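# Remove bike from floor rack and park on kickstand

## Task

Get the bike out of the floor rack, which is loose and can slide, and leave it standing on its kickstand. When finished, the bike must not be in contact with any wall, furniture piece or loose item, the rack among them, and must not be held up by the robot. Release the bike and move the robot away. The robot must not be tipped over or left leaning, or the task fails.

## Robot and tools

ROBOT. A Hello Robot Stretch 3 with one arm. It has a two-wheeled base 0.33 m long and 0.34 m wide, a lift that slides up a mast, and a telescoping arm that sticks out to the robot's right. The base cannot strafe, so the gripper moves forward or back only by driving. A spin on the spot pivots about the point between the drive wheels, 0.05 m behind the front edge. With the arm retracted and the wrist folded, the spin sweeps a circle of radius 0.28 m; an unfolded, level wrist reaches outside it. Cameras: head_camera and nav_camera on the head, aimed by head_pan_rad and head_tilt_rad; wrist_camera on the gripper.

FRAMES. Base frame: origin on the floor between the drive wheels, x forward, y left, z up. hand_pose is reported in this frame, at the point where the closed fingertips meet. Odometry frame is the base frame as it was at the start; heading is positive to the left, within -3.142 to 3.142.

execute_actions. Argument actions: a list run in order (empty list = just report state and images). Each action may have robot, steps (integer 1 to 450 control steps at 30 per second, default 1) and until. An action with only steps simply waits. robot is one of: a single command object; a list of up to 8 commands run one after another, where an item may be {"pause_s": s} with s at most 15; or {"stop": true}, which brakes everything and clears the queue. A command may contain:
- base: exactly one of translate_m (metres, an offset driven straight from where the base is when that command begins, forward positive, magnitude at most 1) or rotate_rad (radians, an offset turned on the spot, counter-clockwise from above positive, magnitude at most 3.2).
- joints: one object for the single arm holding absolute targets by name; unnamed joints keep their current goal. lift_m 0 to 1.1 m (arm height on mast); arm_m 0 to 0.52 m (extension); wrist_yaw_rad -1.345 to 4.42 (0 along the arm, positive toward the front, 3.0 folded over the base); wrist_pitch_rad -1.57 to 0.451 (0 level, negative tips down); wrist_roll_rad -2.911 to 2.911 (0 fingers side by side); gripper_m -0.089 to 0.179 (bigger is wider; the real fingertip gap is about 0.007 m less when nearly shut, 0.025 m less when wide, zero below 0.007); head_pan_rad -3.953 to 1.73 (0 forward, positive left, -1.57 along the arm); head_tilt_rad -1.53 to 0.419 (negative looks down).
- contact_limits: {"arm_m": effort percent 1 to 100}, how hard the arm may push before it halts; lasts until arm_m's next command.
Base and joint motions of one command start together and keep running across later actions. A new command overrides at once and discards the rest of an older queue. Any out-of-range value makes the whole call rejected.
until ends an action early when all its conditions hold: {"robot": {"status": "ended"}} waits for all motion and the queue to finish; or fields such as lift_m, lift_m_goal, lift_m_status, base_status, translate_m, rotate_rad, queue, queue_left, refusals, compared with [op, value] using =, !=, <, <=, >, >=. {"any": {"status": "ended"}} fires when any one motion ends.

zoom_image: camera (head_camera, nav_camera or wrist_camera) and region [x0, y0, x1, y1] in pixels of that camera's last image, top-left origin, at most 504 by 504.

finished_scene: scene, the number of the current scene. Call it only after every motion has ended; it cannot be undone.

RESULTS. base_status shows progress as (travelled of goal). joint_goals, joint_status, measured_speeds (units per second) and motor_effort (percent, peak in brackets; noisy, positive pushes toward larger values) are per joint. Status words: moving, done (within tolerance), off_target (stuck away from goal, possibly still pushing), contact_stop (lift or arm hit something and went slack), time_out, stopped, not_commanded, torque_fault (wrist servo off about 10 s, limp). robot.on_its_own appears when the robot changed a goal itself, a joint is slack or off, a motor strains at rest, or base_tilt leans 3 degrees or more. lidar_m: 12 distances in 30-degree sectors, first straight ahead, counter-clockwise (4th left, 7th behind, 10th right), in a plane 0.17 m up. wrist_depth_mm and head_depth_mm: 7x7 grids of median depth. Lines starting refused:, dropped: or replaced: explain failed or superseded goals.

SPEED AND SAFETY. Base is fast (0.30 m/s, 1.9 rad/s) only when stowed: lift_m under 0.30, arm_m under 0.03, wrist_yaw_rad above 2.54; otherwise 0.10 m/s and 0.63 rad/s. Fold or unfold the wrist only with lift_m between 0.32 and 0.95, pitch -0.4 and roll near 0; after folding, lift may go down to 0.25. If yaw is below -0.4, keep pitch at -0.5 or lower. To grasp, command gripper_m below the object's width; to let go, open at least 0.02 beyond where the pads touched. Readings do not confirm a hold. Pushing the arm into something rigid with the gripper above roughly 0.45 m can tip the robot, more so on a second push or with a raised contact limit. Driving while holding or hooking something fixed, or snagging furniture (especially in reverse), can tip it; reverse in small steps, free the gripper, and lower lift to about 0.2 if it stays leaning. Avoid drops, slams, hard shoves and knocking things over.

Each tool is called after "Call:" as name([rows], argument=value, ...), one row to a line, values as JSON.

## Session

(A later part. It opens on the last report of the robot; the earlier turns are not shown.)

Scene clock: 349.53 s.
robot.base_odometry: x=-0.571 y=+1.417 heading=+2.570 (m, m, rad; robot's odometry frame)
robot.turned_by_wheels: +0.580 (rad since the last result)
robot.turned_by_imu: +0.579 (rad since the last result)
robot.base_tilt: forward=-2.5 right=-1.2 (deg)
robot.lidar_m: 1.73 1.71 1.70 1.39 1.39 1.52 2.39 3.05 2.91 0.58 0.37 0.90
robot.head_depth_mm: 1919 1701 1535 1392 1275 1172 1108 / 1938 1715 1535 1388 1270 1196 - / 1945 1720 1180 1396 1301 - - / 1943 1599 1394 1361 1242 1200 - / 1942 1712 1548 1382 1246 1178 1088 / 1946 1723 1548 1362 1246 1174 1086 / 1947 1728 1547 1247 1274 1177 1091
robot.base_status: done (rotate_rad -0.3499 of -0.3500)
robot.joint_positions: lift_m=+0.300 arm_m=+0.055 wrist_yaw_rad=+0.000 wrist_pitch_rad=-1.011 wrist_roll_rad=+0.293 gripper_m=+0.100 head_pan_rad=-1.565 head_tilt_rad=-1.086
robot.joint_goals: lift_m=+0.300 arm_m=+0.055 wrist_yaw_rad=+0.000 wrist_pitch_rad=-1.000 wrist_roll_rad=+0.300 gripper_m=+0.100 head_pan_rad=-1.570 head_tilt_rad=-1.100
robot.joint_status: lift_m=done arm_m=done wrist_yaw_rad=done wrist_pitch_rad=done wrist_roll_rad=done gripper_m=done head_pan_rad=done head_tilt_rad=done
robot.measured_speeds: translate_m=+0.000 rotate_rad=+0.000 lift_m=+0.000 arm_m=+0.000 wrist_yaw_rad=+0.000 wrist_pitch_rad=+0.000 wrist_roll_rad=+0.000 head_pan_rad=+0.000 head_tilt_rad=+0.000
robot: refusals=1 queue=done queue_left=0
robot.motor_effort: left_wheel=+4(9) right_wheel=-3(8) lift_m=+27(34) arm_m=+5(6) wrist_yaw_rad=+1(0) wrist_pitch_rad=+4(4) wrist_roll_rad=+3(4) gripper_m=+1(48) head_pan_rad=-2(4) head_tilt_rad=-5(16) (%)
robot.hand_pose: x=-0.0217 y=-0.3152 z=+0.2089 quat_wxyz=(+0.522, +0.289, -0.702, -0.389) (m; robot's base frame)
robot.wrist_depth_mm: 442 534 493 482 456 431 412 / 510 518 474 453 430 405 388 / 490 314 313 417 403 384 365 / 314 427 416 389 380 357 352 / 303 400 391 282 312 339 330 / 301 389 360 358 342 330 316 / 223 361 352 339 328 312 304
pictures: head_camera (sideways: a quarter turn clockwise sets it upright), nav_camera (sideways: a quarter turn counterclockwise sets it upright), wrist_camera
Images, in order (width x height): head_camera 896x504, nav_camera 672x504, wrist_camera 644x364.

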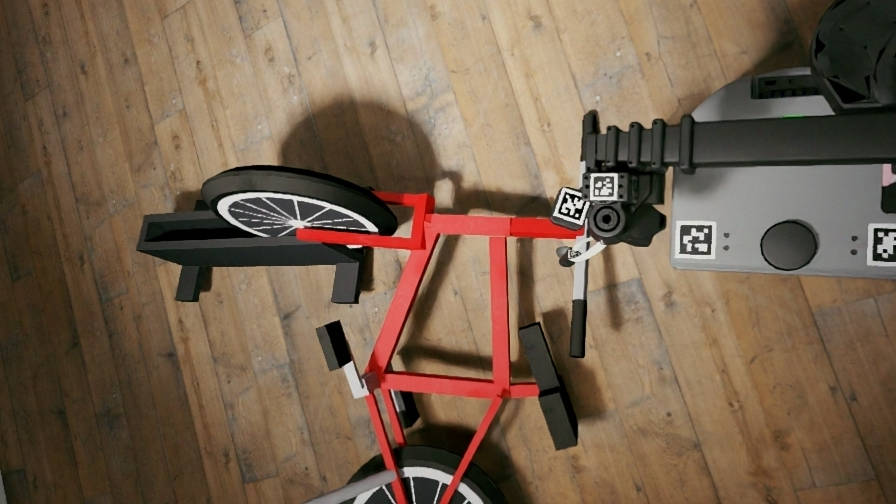

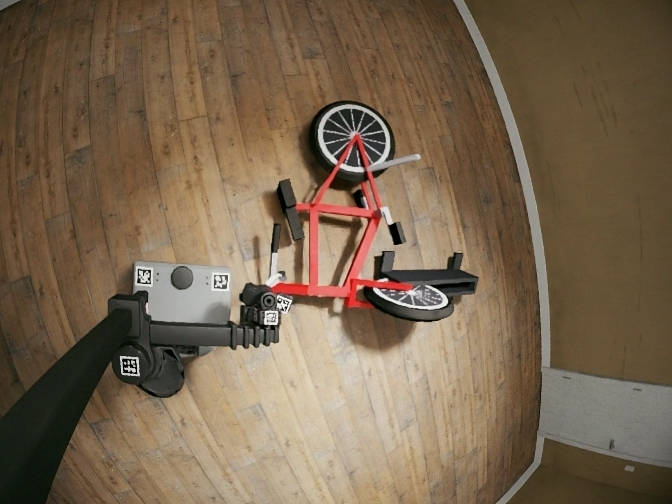

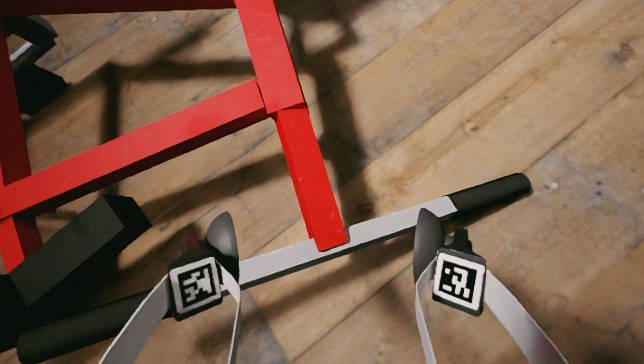

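Call:
execute_actions([
  {"robot":{"joints":{"wrist_pitch_rad":-1.25}},"steps":25},
  {"robot":{"joints":{"lift_m":0.165}},"steps":60},
  {"robot":{"joints":{"wrist_pitch_rad":-1.0,"lift_m":0.135}},"steps":30},
  {"robot":{"joints":{"wrist_pitch_rad":-0.8,"lift_m":0.10}},"steps":30},
])

Scene clock: 354.53 s.
robot.base_odometry: x=-0.571 y=+1.417 heading=+2.570 (m, m, rad; robot's odometry frame)
robot.turned_by_wheels: +0.000 (rad since the last result)
robot.turned_by_imu: +0.000 (rad since the last result)
robot.base_tilt: forward=-2.5 right=-1.3 (deg)
robot.lidar_m: 1.72 1.72 1.70 1.39 1.39 1.52 2.39 3.05 2.90 0.60 0.37 0.91
robot.head_depth_mm: 1922 1717 1539 1391 1271 1173 1096 / 1928 1723 1529 1393 1271 1200 - / 1943 1713 1180 1391 1284 - - / 1933 1601 1389 1358 1258 1199 - / 1945 1722 1537 1376 1240 1174 1089 / 1947 1721 1542 1363 1246 1177 1091 / 1961 1721 1545 1250 1278 1177 1089
robot.base_status: done (rotate_rad -0.3498 of -0.3500)
robot.joint_positions: lift_m=+0.100 arm_m=+0.055 wrist_yaw_rad=+0.014 wrist_pitch_rad=-0.864 wrist_roll_rad=+0.271 gripper_m=+0.100 head_pan_rad=-1.565 head_tilt_rad=-1.087
robot.joint_goals: lift_m=+0.100 arm_m=+0.055 wrist_yaw_rad=+0.000 wrist_pitch_rad=-0.800 wrist_roll_rad=+0.300 gripper_m=+0.100 head_pan_rad=-1.570 head_tilt_rad=-1.100
robot.joint_status: lift_m=moving arm_m=done wrist_yaw_rad=done wrist_pitch_rad=moving wrist_roll_rad=done gripper_m=done head_pan_rad=done head_tilt_rad=done
robot.measured_speeds: translate_m=+0.000 rotate_rad=+0.000 lift_m=+0.000 arm_m=+0.000 wrist_yaw_rad=+0.000 wrist_pitch_rad=+0.000 wrist_roll_rad=+0.000 head_pan_rad=+0.000 head_tilt_rad=+0.000
robot: refusals=1 queue=running queue_left=0
robot.motor_effort: left_wheel=+5(6) right_wheel=-6(10) lift_m=+25(35) arm_m=+5(5) wrist_yaw_rad=-12(15) wrist_pitch_rad=+22(38) wrist_roll_rad=+12(13) gripper_m=-1(2) head_pan_rad=-4(2) head_tilt_rad=-4(5) (%)
robot.hand_pose: x=-0.0195 y=-0.3476 z=+0.0283 quat_wxyz=(+0.552, +0.259, -0.721, -0.330) (m; robot's base frame)
robot.wrist_depth_mm: 164 340 120 292 271 251 235 / 335 307 115 255 243 229 214 / 291 270 122 225 220 208 196 / 260 245 224 105 120 126 138 / 236 95 97 103 118 176 170 / 86 89 104 182 174 164 158 / 192 186 179 169 161 155 149
pictures: head_camera (sideways: a quarter turn clockwise sets it upright), nav_camera (sideways: a quarter turn counterclockwise sets it upright), wrist_camera
Images, in order (width x height): head_camera 896x504, nav_camera 672x504, wrist_camera 644x364.

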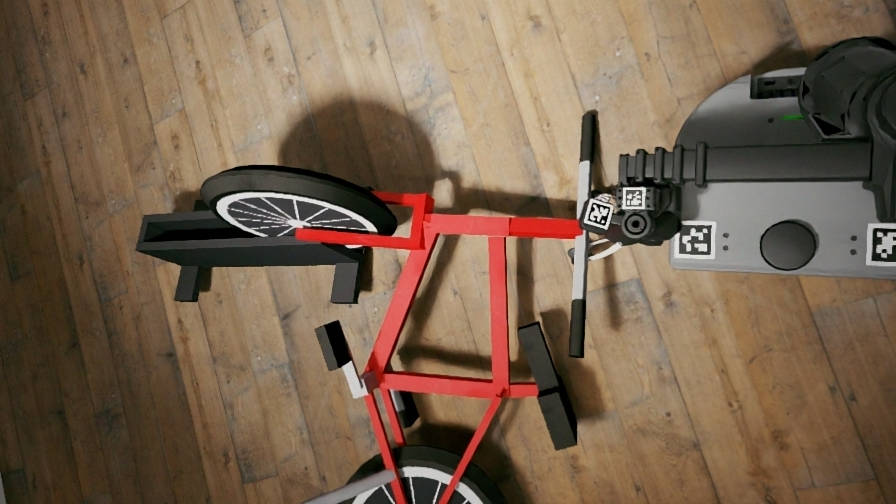

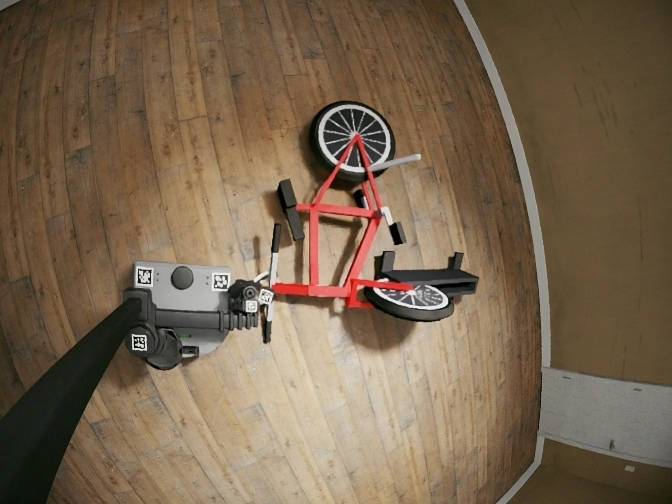

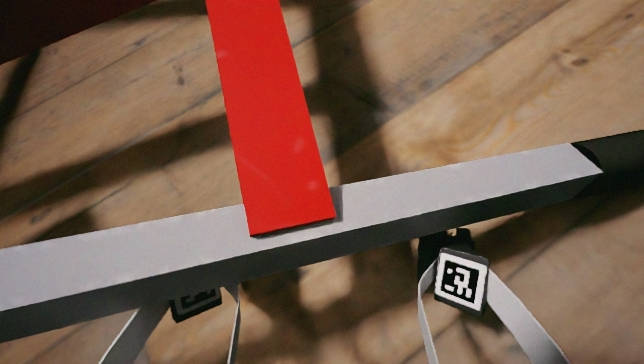

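Call:
execute_actions([
  {"robot":{"joints":{"wrist_pitch_rad":-0.6,"lift_m":0.06,"wrist_roll_rad":0.15}},"steps":30},
  {"robot":{"joints":{"wrist_pitch_rad":-0.3,"lift_m":0.03}},"steps":30},
  {"robot":{"joints":{"wrist_pitch_rad":-0.2,"arm_m":0.09},"contact_limits":{"arm_m":59}},"steps":30},
  {"robot":{"joints":{"lift_m":0.10}},"steps":30},
])

Scene clock: 358.77 s.
robot.base_odometry: x=-0.571 y=+1.417 heading=+2.569 (m, m, rad; robot's odometry frame)
robot.turned_by_wheels: +0.000 (rad since the last result)
robot.turned_by_imu: -0.001 (rad since the last result)
robot.base_tilt: forward=-2.3 right=-1.2 (deg)
robot.lidar_m: 1.73 1.72 1.70 1.39 1.38 1.52 2.39 3.05 2.91 0.40 0.45 0.87
robot.head_depth_mm: 1926 1709 1532 1391 1268 1171 1098 / 1943 1716 1544 1395 1265 1195 - / 1936 1715 1508 1378 1269 - - / 1940 1392 1280 1371 1260 1201 - / 1935 1667 1518 1393 1259 1175 1086 / 1950 1732 1541 1340 1244 1173 1091 / 1942 1725 1537 1240 1275 1178 1088
robot.base_status: done (rotate_rad -0.3502 of -0.3500)
robot.joint_positions: lift_m=+0.099 arm_m=+0.090 wrist_yaw_rad=-0.019 wrist_pitch_rad=-0.375 wrist_roll_rad=+0.203 gripper_m=+0.100 head_pan_rad=-1.565 head_tilt_rad=-1.087
robot.joint_goals: lift_m=+0.100 arm_m=+0.090 wrist_yaw_rad=+0.000 wrist_pitch_rad=-0.200 wrist_roll_rad=+0.150 gripper_m=+0.100 head_pan_rad=-1.570 head_tilt_rad=-1.100
robot.joint_status: lift_m=moving arm_m=moving wrist_yaw_rad=done wrist_pitch_rad=moving wrist_roll_rad=off_target gripper_m=done head_pan_rad=done head_tilt_rad=done
robot.measured_speeds: translate_m=+0.000 rotate_rad=+0.000 lift_m=+0.000 arm_m=+0.000 wrist_yaw_rad=+0.000 wrist_pitch_rad=+0.000 wrist_roll_rad=+0.000 head_pan_rad=+0.000 head_tilt_rad=+0.000
robot: refusals=1 queue=running queue_left=0
robot.motor_effort: left_wheel=-2(5) right_wheel=+7(10) lift_m=+48(51) arm_m=+6(20) wrist_yaw_rad=+17(25) wrist_pitch_rad=+62(79) wrist_roll_rad=-22(26) gripper_m=-6(9) head_pan_rad=-3(4) head_tilt_rad=-4(4) (%)
robot.contact_limits: arm_m 59 (drawing in: default 26, maximum 42; extending or still: default 36, maximum 59)
robot.hand_pose: x=-0.0260 y=-0.4641 z=+0.1217 quat_wxyz=(+0.619, +0.111, -0.762, -0.151) (m; robot's base frame)
robot.wrist_depth_mm: - - 393 - - 893 736 / - 352 338 233 679 586 509 / 396 562 230 208 466 436 400 / 209 220 478 402 139 350 166 / 202 415 104 111 121 140 260 / 83 87 97 265 264 250 235 / 281 263 260 245 231 216 206
pictures: head_camera (sideways: a quarter turn clockwise sets it upright), nav_camera (sideways: a quarter turn counterclockwise sets it upright), wrist_camera
replaced: robot.wrist_pitch_rad: its motion had ended off_target
replaced: robot.wrist_pitch_rad: its motion had ended off_target
replaced: robot.lift_m: its motion had ended contact_stop
replaced: robot.wrist_pitch_rad: its motion had ended off_target
replaced: robot.lift_m: its motion had ended contact_stop
Images, in order (width x height): head_camera 896x504, nav_camera 672x504, wrist_camera 644x364.

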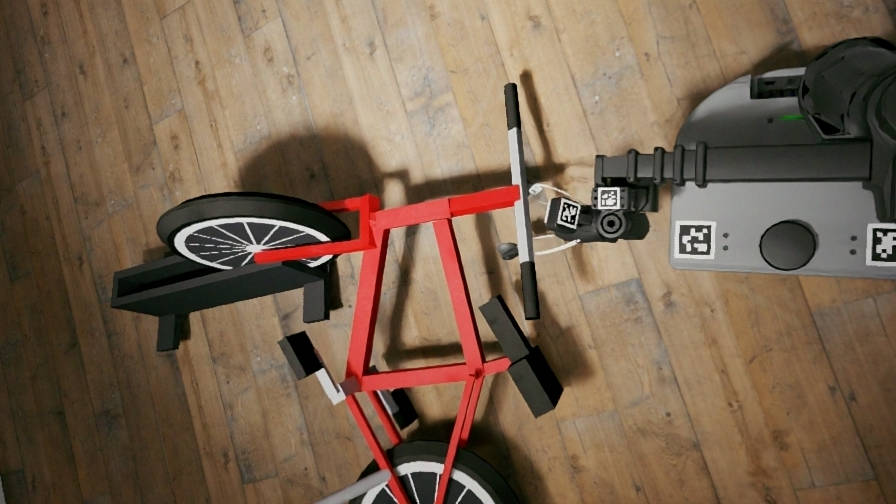

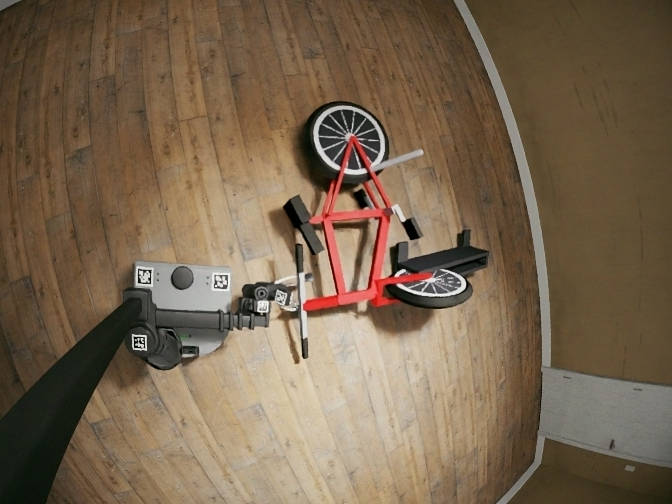

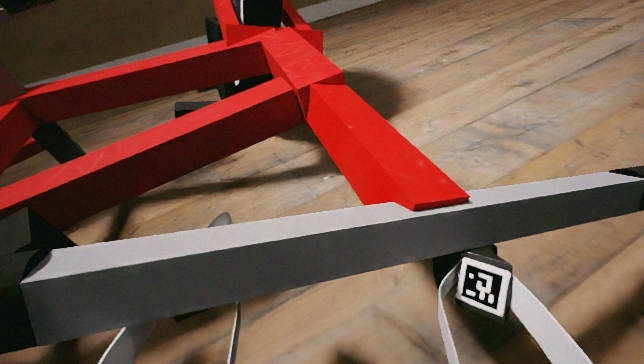

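Call:
execute_actions([
  {"robot":{"joints":{"wrist_pitch_rad":-0.42,"lift_m":0.045,"wrist_roll_rad":0.35,"arm_m":0.055}},"steps":45},
  {"robot":{"base":{"translate_m":-0.065}},"steps":50},
])

Scene clock: 362.07 s.
robot.base_odometry: x=-0.516 y=+1.382 heading=+2.570 (m, m, rad; robot's odometry frame)
robot.turned_by_wheels: +0.001 (rad since the last result)
robot.turned_by_imu: +0.001 (rad since the last result)
robot.base_tilt: forward=-2.4 right=-1.3 (deg)
robot.lidar_m: 1.79 1.78 1.67 1.37 1.36 1.49 2.35 2.99 2.95 0.68 0.41 0.76
robot.head_depth_mm: 1928 1707 1536 1392 1274 1168 1087 / 1926 1710 1532 1394 1271 1201 - / 1936 1717 1540 1395 1268 - - / 1932 1281 1267 1356 1275 1200 - / 1943 1554 1505 1395 1265 1174 1088 / 1929 1723 1522 1372 1242 1176 1086 / 1948 1723 1539 1321 1279 1179 1090
robot.base_status: done (translate_m -0.0650 of -0.0650)
robot.joint_positions: lift_m=+0.058 arm_m=+0.063 wrist_yaw_rad=+0.022 wrist_pitch_rad=-0.474 wrist_roll_rad=+0.336 gripper_m=+0.100 head_pan_rad=-1.565 head_tilt_rad=-1.088
robot.joint_goals: lift_m=+0.058 arm_m=+0.063 wrist_yaw_rad=+0.000 wrist_pitch_rad=-0.420 wrist_roll_rad=+0.350 gripper_m=+0.100 head_pan_rad=-1.570 head_tilt_rad=-1.100
robot.joint_status: lift_m=contact_stop arm_m=contact_stop wrist_yaw_rad=done wrist_pitch_rad=done wrist_roll_rad=done gripper_m=done head_pan_rad=done head_tilt_rad=done
robot.measured_speeds: translate_m=+0.000 rotate_rad=+0.000 lift_m=+0.000 arm_m=+0.000 wrist_yaw_rad=+0.000 wrist_pitch_rad=+0.000 wrist_roll_rad=+0.000 head_pan_rad=+0.000 head_tilt_rad=+0.000
robot: refusals=1 queue=done queue_left=0
robot.on_its_own: lift_m is slack since a contact_stop, until your next command for it (your +0.045 is given up); arm_m is slack since a contact_stop, until your next command for it (your +0.055 is given up); wrist_yaw_rad is at rest, and its effort (-19) is outside its rest range (-12 to +12)
robot.motor_effort: left_wheel=+7(9) right_wheel=-14(14) lift_m=+30(54) arm_m=+0(31) wrist_yaw_rad=-19(19) wrist_pitch_rad=+19(61) wrist_roll_rad=+6(21) gripper_m=-2(7) head_pan_rad=-3(3) head_tilt_rad=-5(4) (%)
robot.hand_pose: x=-0.0167 y=-0.4252 z=+0.0586 quat_wxyz=(+0.565, +0.145, -0.791, -0.186) (m; robot's base frame)
robot.wrist_depth_mm: - 330 288 722 538 418 353 / 373 242 232 477 396 325 282 / 231 243 429 183 315 202 226 / 239 425 148 153 230 227 206 / 123 125 140 244 224 199 181 / 280 270 229 213 193 175 162 / 257 224 203 186 171 158 146
pictures: head_camera (sideways: a quarter turn clockwise sets it upright), nav_camera (sideways: a quarter turn counterclockwise sets it upright), wrist_camera
ARM HIT: the arm struck its own base hard.
replaced: robot.wrist_pitch_rad: its motion had ended off_target
Images, in order (width x height): head_camera 896x504, nav_camera 672x504, wrist_camera 644x364.

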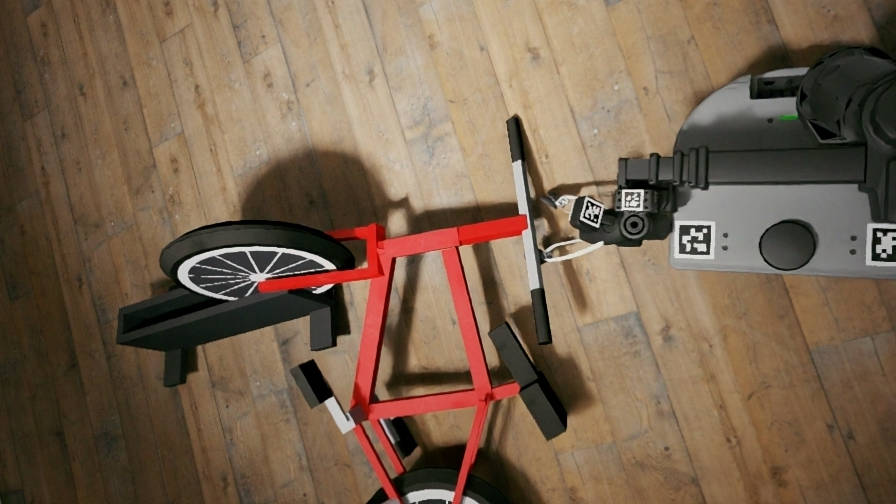

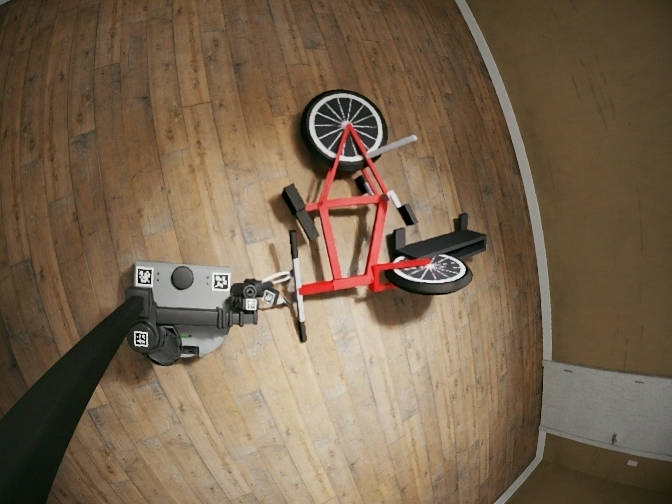

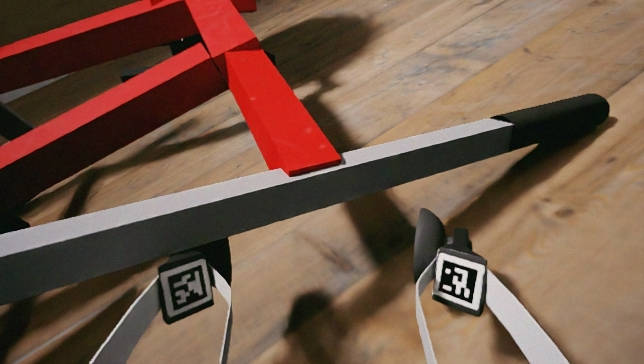

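Call:
execute_actions([
  {"robot":{"base":{"translate_m":-0.02},"joints":{"arm_m":0.085,"wrist_roll_rad":0.25}},"steps":25},
  {"robot":{"joints":{"lift_m":0.025,"wrist_pitch_rad":-0.36}},"steps":30},
  {"robot":{"joints":{"arm_m":0.19},"contact_limits":{"arm_m":59}},"steps":50},
  {"robot":{"joints":{"wrist_pitch_rad":-0.3}},"steps":15},
])

Scene clock: 366.23 s.
robot.base_odometry: x=-0.499 y=+1.371 heading=+2.569 (m, m, rad; robot's odometry frame)
robot.turned_by_wheels: -0.001 (rad since the last result)
robot.turned_by_imu: -0.001 (rad since the last result)
robot.base_tilt: forward=-2.4 right=-1.3 (deg)
robot.lidar_m: 1.81 1.79 1.67 1.36 1.35 1.49 2.33 2.97 3.12 0.71 0.43 0.75
robot.head_depth_mm: 1926 1706 1537 1392 1271 1172 1084 / 1928 1708 1531 1392 1273 1197 - / 1935 1709 1539 1388 1288 - - / 1938 1666 1311 1369 1251 1202 - / 1932 1467 1432 1372 1258 1176 1091 / 1949 1667 1521 1359 1249 1175 1092 / 1942 1724 1546 1346 1281 1173 1090
robot.base_status: done (translate_m -0.0200 of -0.0200)
robot.joint_positions: lift_m=+0.025 arm_m=+0.189 wrist_yaw_rad=-0.005 wrist_pitch_rad=-0.423 wrist_roll_rad=+0.199 gripper_m=+0.100 head_pan_rad=-1.565 head_tilt_rad=-1.088
robot.joint_goals: lift_m=+0.025 arm_m=+0.190 wrist_yaw_rad=+0.000 wrist_pitch_rad=-0.300 wrist_roll_rad=+0.250 gripper_m=+0.100 head_pan_rad=-1.570 head_tilt_rad=-1.100
robot.joint_status: lift_m=moving arm_m=moving wrist_yaw_rad=done wrist_pitch_rad=moving wrist_roll_rad=moving gripper_m=done head_pan_rad=done head_tilt_rad=done
robot.measured_speeds: translate_m=+0.000 rotate_rad=+0.000 lift_m=+0.000 arm_m=+0.000 wrist_yaw_rad=+0.000 wrist_pitch_rad=+0.000 wrist_roll_rad=+0.000 head_pan_rad=+0.000 head_tilt_rad=+0.000
robot: refusals=1 queue=running queue_left=0
robot.motor_effort: left_wheel=-1(8) right_wheel=+6(18) lift_m=+42(43) arm_m=+9(26) wrist_yaw_rad=+4(19) wrist_pitch_rad=+44(44) wrist_roll_rad=+22(26) gripper_m=+4(4) head_pan_rad=-4(3) head_tilt_rad=-4(5) (%)
robot.contact_limits: arm_m 59 (drawing in: default 26, maximum 42; extending or still: default 36, maximum 59)
robot.hand_pose: x=-0.0226 y=-0.5580 z=+0.0359 quat_wxyz=(+0.619, +0.132, -0.756, -0.164) (m; robot's base frame)
robot.wrist_depth_mm: 246 161 283 814 614 504 424 / 146 154 124 483 414 357 313 / 154 427 102 327 298 271 247 / 366 325 87 91 239 220 133 / 281 256 78 73 88 97 159 / 227 210 64 66 78 150 151 / - 53 57 67 146 141 134
pictures: head_camera (sideways: a quarter turn clockwise sets it upright), nav_camera (sideways: a quarter turn counterclockwise sets it upright), wrist_camera
Images, in order (width x height): head_camera 896x504, nav_camera 672x504, wrist_camera 644x364.

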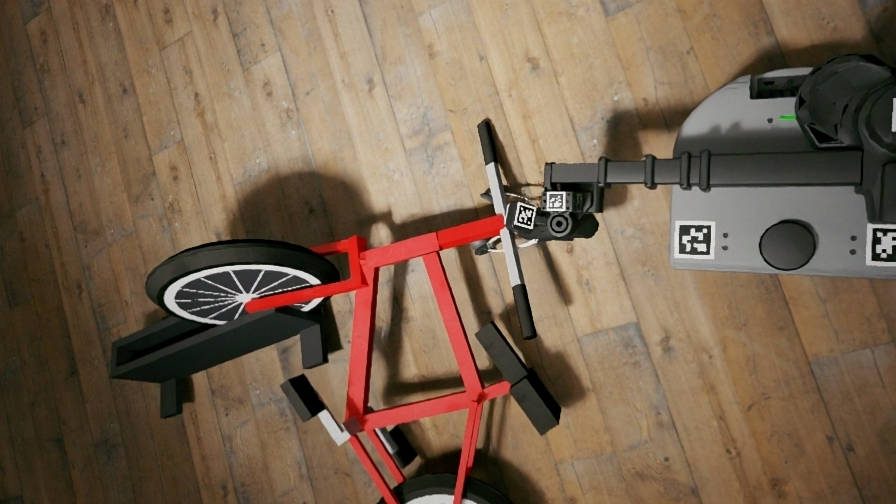

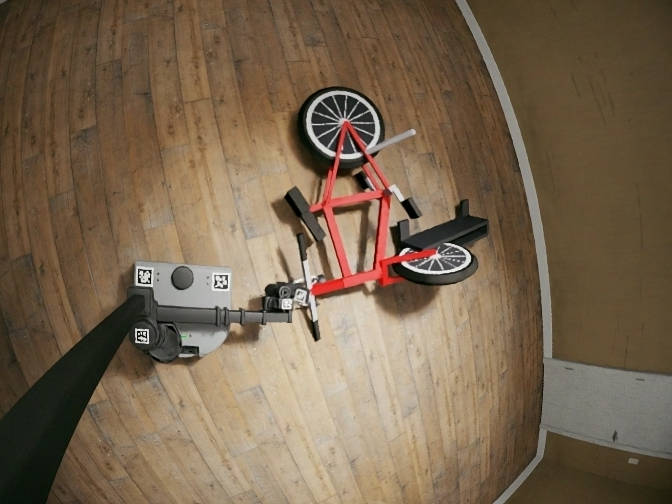

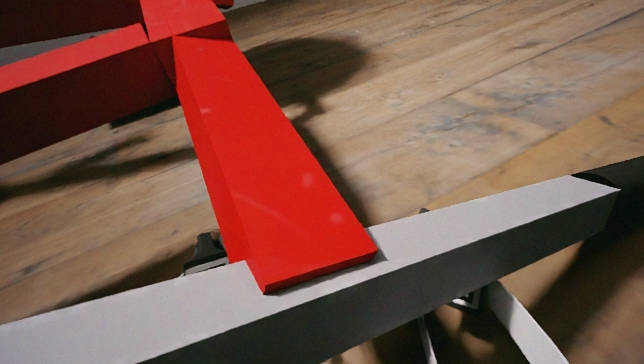

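Call:
execute_actions([
  {"robot":{"joints":{"gripper_m":0.02}},"steps":25},
  {"robot":{"joints":{"lift_m":0.12,"wrist_pitch_rad":-0.2}},"steps":30},
  {"robot":{"joints":{"lift_m":0.3,"arm_m":0.12},"contact_limits":{"arm_m":42}},"steps":60},
])

Scene clock: 370.27 s.
robot.base_odometry: x=-0.499 y=+1.371 heading=+2.570 (m, m, rad; robot's odometry frame)
robot.turned_by_wheels: +0.001 (rad since the last result)
robot.turned_by_imu: +0.001 (rad since the last result)
robot.base_tilt: forward=-2.4 right=-1.4 (deg)
robot.lidar_m: 1.81 1.79 1.67 1.36 1.36 1.49 2.33 2.97 2.96 0.82 0.62 0.66
robot.head_depth_mm: 1923 1707 1533 1391 1269 1170 1108 / 1924 1712 1534 1375 1271 1189 - / 1938 1713 1540 1395 1239 - - / 1930 1717 1476 1360 1256 1199 - / 1935 1565 1470 1361 1279 1175 1089 / 1945 1722 1482 1126 1259 1176 1088 / 1952 1712 1548 1300 1260 1179 1090
robot.base_status: done (translate_m -0.0200 of -0.0200)
robot.joint_positions: lift_m=+0.299 arm_m=+0.120 wrist_yaw_rad=+0.031 wrist_pitch_rad=-0.348 wrist_roll_rad=+0.234 gripper_m=+0.020 head_pan_rad=-1.565 head_tilt_rad=-1.088
robot.joint_goals: lift_m=+0.300 arm_m=+0.120 wrist_yaw_rad=+0.000 wrist_pitch_rad=-0.200 wrist_roll_rad=+0.250 gripper_m=+0.020 head_pan_rad=-1.570 head_tilt_rad=-1.100
robot.joint_status: lift_m=moving arm_m=moving wrist_yaw_rad=done wrist_pitch_rad=moving wrist_roll_rad=off_target gripper_m=done head_pan_rad=done head_tilt_rad=done
robot.measured_speeds: translate_m=+0.000 rotate_rad=+0.000 lift_m=+0.020 arm_m=+0.000 wrist_yaw_rad=+0.010 wrist_pitch_rad=+0.048 wrist_roll_rad=+0.000 head_pan_rad=+0.000 head_tilt_rad=+0.000
robot: refusals=1 queue=running queue_left=0
robot.motor_effort: left_wheel=+10(16) right_wheel=-17(29) lift_m=+44(54) arm_m=-3(16) wrist_yaw_rad=-27(30) wrist_pitch_rad=+51(62) wrist_roll_rad=+7(21) gripper_m=-3(80) head_pan_rad=-3(3) head_tilt_rad=-4(4) (%)
robot.contact_limits: arm_m 42 (drawing in: default 26, maximum 42; extending or still: default 36, maximum 59)
robot.hand_pose: x=-0.0143 y=-0.4979 z=+0.3273 quat_wxyz=(+0.613, +0.120, -0.771, -0.127) (m; robot's base frame)
robot.wrist_depth_mm: - - - - - - - / - - - - - - 903 / - - 811 - 930 146 155 / - - 259 128 136 651 588 / 883 114 119 367 589 542 498 / 109 482 613 530 497 470 433 / 235 519 503 459 435 406 376
pictures: head_camera (sideways: a quarter turn clockwise sets it upright), nav_camera (sideways: a quarter turn counterclockwise sets it upright), wrist_camera
replaced: robot.wrist_pitch_rad: its motion had ended off_target
Images, in order (width x height): head_camera 896x504, nav_camera 672x504, wrist_camera 644x364.

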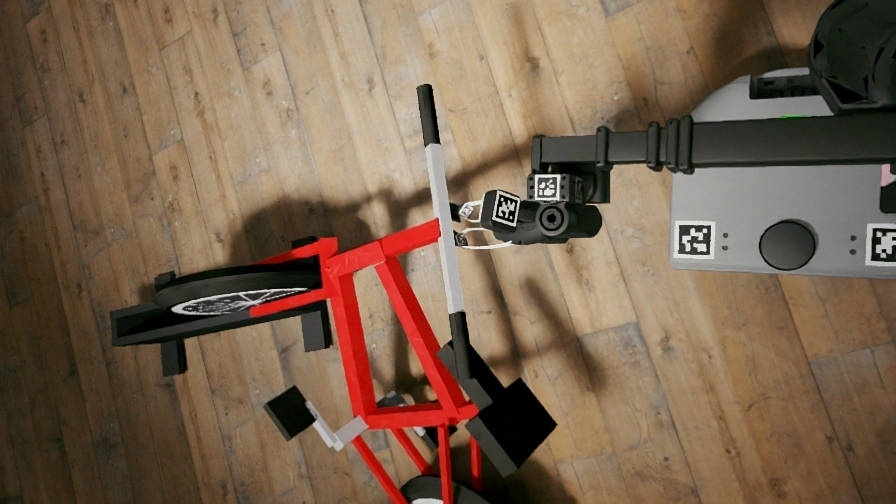

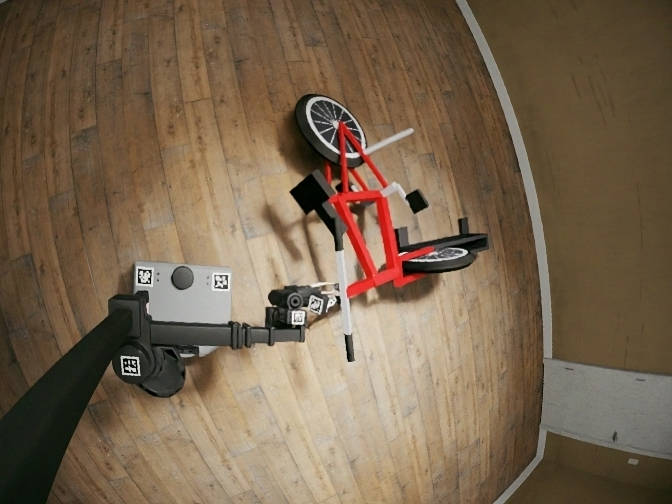

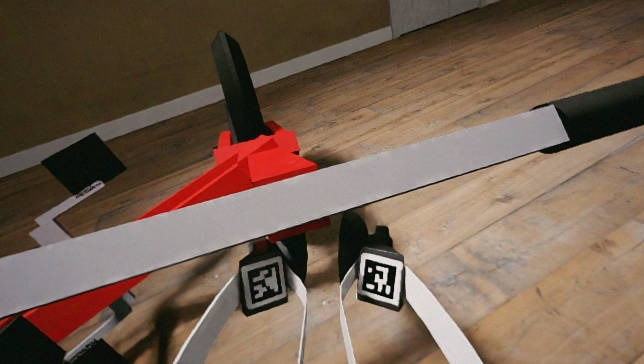

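Call:
execute_actions([
  {"robot":{"base":{"translate_m":0.015},"joints":{"gripper_m":0.09,"wrist_roll_rad":0.0}},"steps":20},
  {"robot":{"joints":{"arm_m":0.22,"lift_m":0.31}},"steps":40},
])

Scene clock: 372.37 s.
robot.base_odometry: x=-0.512 y=+1.379 heading=+2.570 (m, m, rad; robot's odometry frame)
robot.turned_by_wheels: +0.000 (rad since the last result)
robot.turned_by_imu: -0.001 (rad since the last result)
robot.base_tilt: forward=-2.4 right=-1.3 (deg)
robot.lidar_m: 1.79 1.78 1.67 1.37 1.36 1.49 2.34 2.99 2.96 0.84 0.66 0.69
robot.head_depth_mm: 1927 1708 1530 1389 1271 1174 1108 / 1928 1714 1534 1395 1271 1193 - / 1940 1721 1541 1387 1257 - - / 1933 1708 1492 1359 1272 1199 - / 1941 1644 1479 1359 1275 1171 1088 / 1941 1719 1467 1082 1275 1177 1087 / 1956 1721 1548 1189 1276 1174 1090
robot.base_status: done (translate_m +0.0150 of +0.0150)
robot.joint_positions: lift_m=+0.310 arm_m=+0.210 wrist_yaw_rad=+0.008 wrist_pitch_rad=-0.281 wrist_roll_rad=-0.012 gripper_m=+0.090 head_pan_rad=-1.565 head_tilt_rad=-1.088
robot.joint_goals: lift_m=+0.310 arm_m=+0.220 wrist_yaw_rad=+0.000 wrist_pitch_rad=-0.200 wrist_roll_rad=+0.000 gripper_m=+0.090 head_pan_rad=-1.570 head_tilt_rad=-1.100
robot.joint_status: lift_m=moving arm_m=moving wrist_yaw_rad=done wrist_pitch_rad=moving wrist_roll_rad=moving gripper_m=moving head_pan_rad=done head_tilt_rad=done
robot.measured_speeds: translate_m=+0.000 rotate_rad=+0.000 lift_m=+0.000 arm_m=+0.052 wrist_yaw_rad=+0.000 wrist_pitch_rad=+0.000 wrist_roll_rad=+0.000 head_pan_rad=+0.000 head_tilt_rad=+0.000
robot: refusals=1 queue=running queue_left=0
robot.motor_effort: left_wheel=+2(15) right_wheel=-1(17) lift_m=+35(46) arm_m=+10(11) wrist_yaw_rad=-6(27) wrist_pitch_rad=+30(53) wrist_roll_rad=+4(7) gripper_m=-1(87) head_pan_rad=-2(3) head_tilt_rad=-5(5) (%)
robot.hand_pose: x=-0.0196 y=-0.5947 z=+0.3543 quat_wxyz=(+0.705, +0.103, -0.695, -0.096) (m; robot's base frame)
robot.wrist_depth_mm: - - - - - - - / - - - - - - - / - - 446 - - - 98 / - 65 69 73 78 84 92 / - 63 67 84 660 723 725 / 290 585 584 591 564 589 596 / 475 499 502 505 498 494 495
pictures: head_camera (sideways: a quarter turn clockwise sets it upright), nav_camera (sideways: a quarter turn counterclockwise sets it upright), wrist_camera
Images, in order (width x height): head_camera 896x504, nav_camera 672x504, wrist_camera 644x364.

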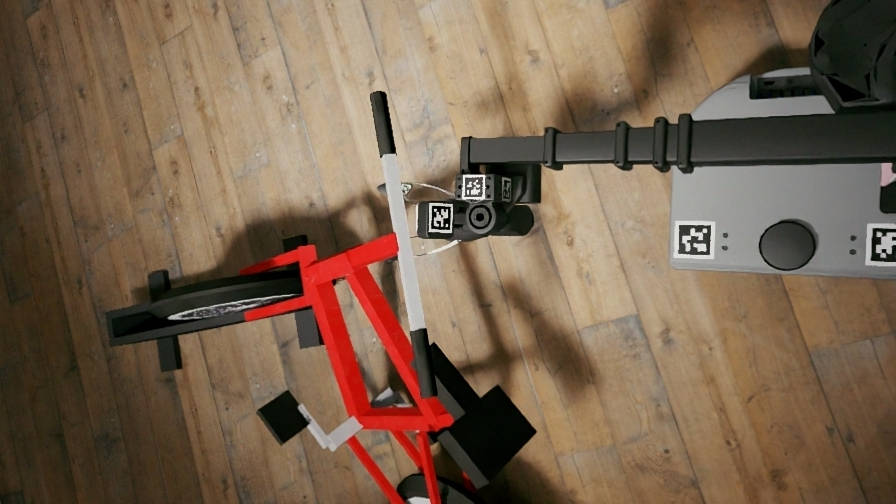

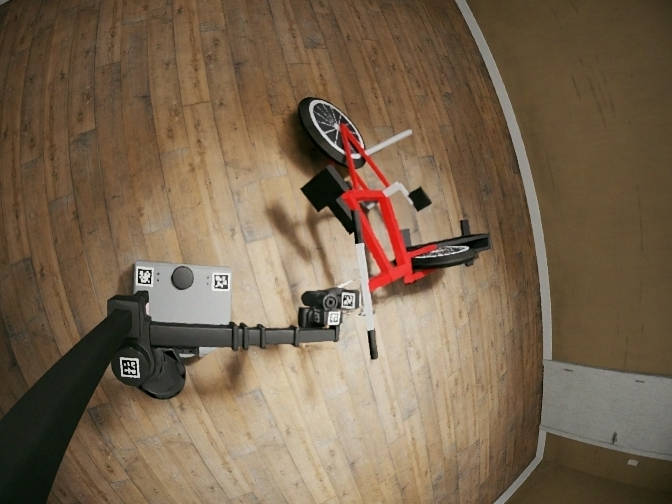

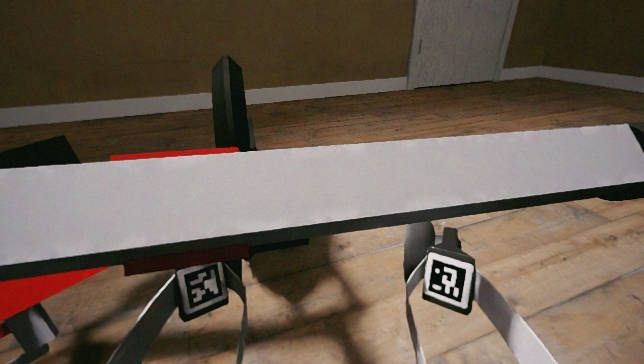

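Call:
execute_actions([
  {"robot":{"base":{"translate_m":0.03},"joints":{"arm_m":0.30,"lift_m":0.37}},"steps":45},
  {"robot":{"base":{"translate_m":0.03},"joints":{"arm_m":0.38,"lift_m":0.42,"head_tilt_rad":-0.9}},"steps":45},
])

Scene clock: 375.53 s.
robot.base_odometry: x=-0.562 y=+1.412 heading=+2.569 (m, m, rad; robot's odometry frame)
robot.turned_by_wheels: -0.001 (rad since the last result)
robot.turned_by_imu: -0.001 (rad since the last result)
robot.base_tilt: forward=-2.5 right=-2.1 (deg)
robot.lidar_m: 1.73 1.72 1.70 1.39 1.37 1.51 2.38 3.02 2.91 0.97 0.67 0.64
robot.head_depth_mm: 2453 2190 1825 1564 1363 1212 1095 / 2453 2175 1823 1557 1366 1213 1110 / 2360 2182 1828 1629 1342 1216 1127 / 2268 2193 1830 1500 1373 1215 1129 / 2204 2197 1461 1305 1349 1214 1098 / 2129 2189 1787 1359 1054 1219 1097 / 2072 2191 1834 1534 1253 1218 1099
robot.base_status: moving (translate_m +0.0300 of +0.0300)
robot.joint_positions: lift_m=+0.370 arm_m=+0.379 wrist_yaw_rad=-0.020 wrist_pitch_rad=-0.428 wrist_roll_rad=-0.038 gripper_m=+0.090 head_pan_rad=-1.565 head_tilt_rad=-0.902
robot.joint_goals: lift_m=+0.370 arm_m=+0.380 wrist_yaw_rad=+0.000 wrist_pitch_rad=-0.200 wrist_roll_rad=+0.000 gripper_m=+0.090 head_pan_rad=-1.570 head_tilt_rad=-0.900
robot.joint_status: lift_m=contact_stop arm_m=moving wrist_yaw_rad=done wrist_pitch_rad=off_target wrist_roll_rad=off_target gripper_m=done head_pan_rad=done head_tilt_rad=done
robot.measured_speeds: translate_m=+0.000 rotate_rad=+0.000 lift_m=-0.010 arm_m=+0.004 wrist_yaw_rad=+0.000 wrist_pitch_rad=+0.024 wrist_roll_rad=+0.000 head_pan_rad=+0.000 head_tilt_rad=+0.000
robot: refusals=1 queue=running queue_left=0
robot.on_its_own: lift_m is slack since a contact_stop, until your next command for it (your +0.420 is given up)
robot.motor_effort: left_wheel=-7(16) right_wheel=+14(30) lift_m=+43(55) arm_m=+9(14) wrist_yaw_rad=+17(37) wrist_pitch_rad=+81(87) wrist_roll_rad=+15(18) gripper_m=+6(9) head_pan_rad=-3(3) head_tilt_rad=+0(13) (%)
robot.hand_pose: x=-0.0259 y=-0.7473 z=+0.3801 quat_wxyz=(+0.703, +0.146, -0.679, -0.155) (m; robot's base frame)
robot.wrist_depth_mm: - - - - - - - / - - - - - - - / - 927 - - - 128 142 / 799 734 151 89 97 122 847 / 660 188 74 81 646 692 701 / - 64 70 545 550 592 582 / - 63 488 495 499 493 498
pictures: head_camera (sideways: a quarter turn clockwise sets it upright), nav_camera (sideways: a quarter turn counterclockwise sets it upright), wrist_camera
Images, in order (width x height): head_camera 896x504, nav_camera 672x504, wrist_camera 644x364.

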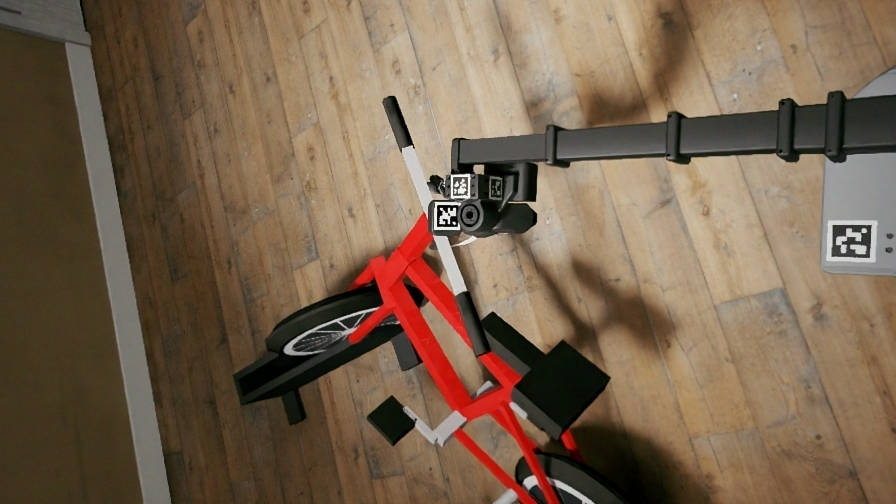

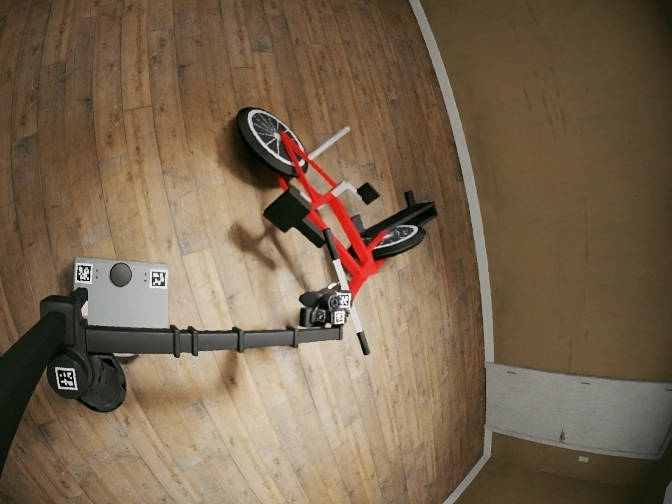

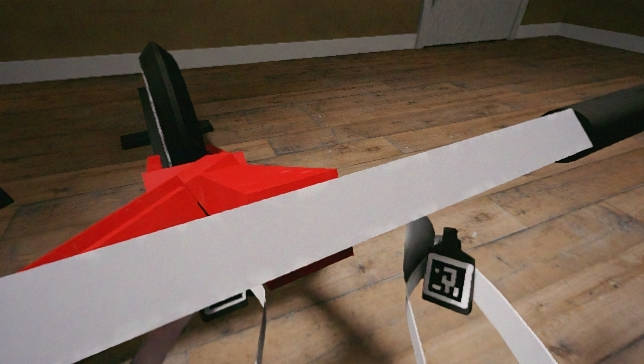

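Call:
execute_actions([
  {"robot":{"joints":{"arm_m":0.33,"lift_m":0.03,"wrist_pitch_rad":-0.33}},"steps":120},
  {"robot":{"joints":{"arm_m":0.15}},"steps":70},
  {"robot":{"joints":{"lift_m":0.35}},"steps":100},
])

Scene clock: 385.33 s.
robot.base_odometry: x=-0.562 y=+1.412 heading=+2.570 (m, m, rad; robot's odometry frame)
robot.turned_by_wheels: +0.001 (rad since the last result)
robot.turned_by_imu: +0.000 (rad since the last result)
robot.base_tilt: forward=-2.3 right=-1.3 (deg)
robot.lidar_m: 1.74 1.72 1.70 1.39 1.38 1.52 2.38 3.03 2.91 0.53 0.57 0.78
robot.head_depth_mm: 2469 2189 1818 1564 1371 1222 1097 / 2453 2206 1826 1569 1369 1226 1107 / 2351 2194 1830 1568 1357 1179 1127 / 2287 2202 1418 1440 1348 1197 1127 / 2203 2198 1498 1501 1298 1218 1099 / 2138 2205 1722 1480 1349 1218 1096 / 2058 2224 1835 1564 1206 1216 1097
robot.base_status: done (translate_m +0.0300 of +0.0300)
robot.joint_positions: lift_m=+0.348 arm_m=+0.150 wrist_yaw_rad=-0.001 wrist_pitch_rad=-0.350 wrist_roll_rad=-0.007 gripper_m=+0.090 head_pan_rad=-1.565 head_tilt_rad=-0.901
robot.joint_goals: lift_m=+0.350 arm_m=+0.150 wrist_yaw_rad=+0.000 wrist_pitch_rad=-0.330 wrist_roll_rad=+0.000 gripper_m=+0.090 head_pan_rad=-1.570 head_tilt_rad=-0.900
robot.joint_status: lift_m=moving arm_m=moving wrist_yaw_rad=done wrist_pitch_rad=done wrist_roll_rad=off_target gripper_m=done head_pan_rad=done head_tilt_rad=done
robot.measured_speeds: translate_m=+0.000 rotate_rad=+0.000 lift_m=+0.029 arm_m=+0.000 wrist_yaw_rad=+0.000 wrist_pitch_rad=+0.000 wrist_roll_rad=+0.000 head_pan_rad=+0.000 head_tilt_rad=+0.000
robot: refusals=1 queue=running queue_left=0
robot.motor_effort: left_wheel=+2(17) right_wheel=-2(33) lift_m=+33(43) arm_m=-3(10) wrist_yaw_rad=+2(25) wrist_pitch_rad=+7(81) wrist_roll_rad=+3(15) gripper_m=+0(6) head_pan_rad=-2(3) head_tilt_rad=+0(0) (%)
robot.hand_pose: x=-0.0218 y=-0.5278 z=+0.3765 quat_wxyz=(+0.699, +0.123, -0.694, -0.123) (m; robot's base frame)
robot.wrist_depth_mm: - - - - - - - / - - 750 - - - - / - 530 709 - - - - / 944 897 643 927 908 923 914 / 714 534 704 688 759 710 719 / 542 576 465 551 588 605 589 / 517 390 483 495 493 504 498
pictures: head_camera (sideways: a quarter turn clockwise sets it upright), nav_camera (sideways: a quarter turn counterclockwise sets it upright), wrist_camera
Images, in order (width x height): head_camera 896x504, nav_camera 672x504, wrist_camera 644x364.

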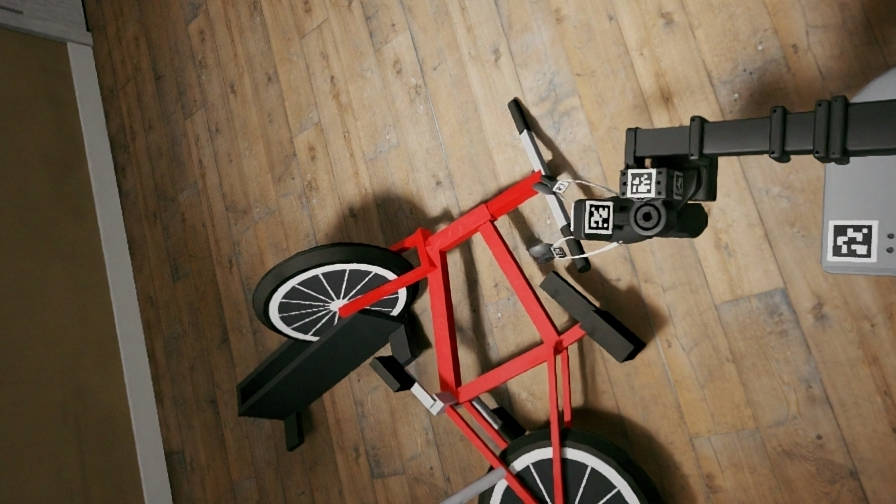

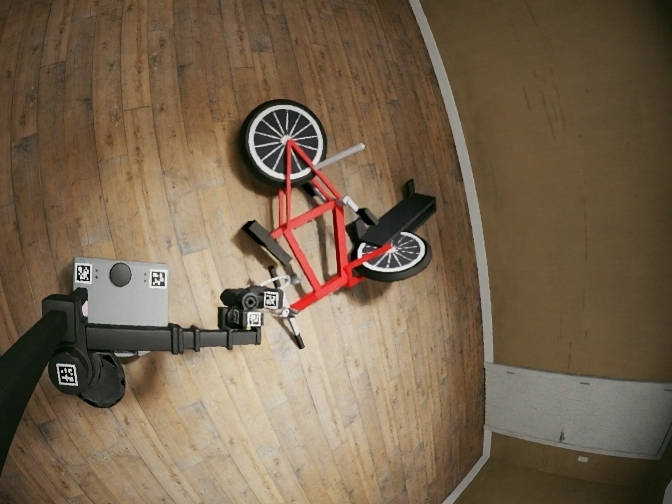

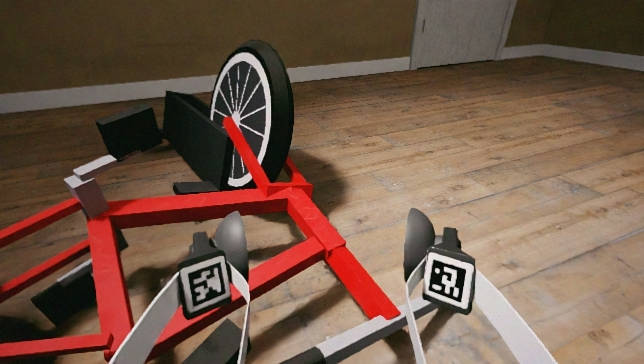

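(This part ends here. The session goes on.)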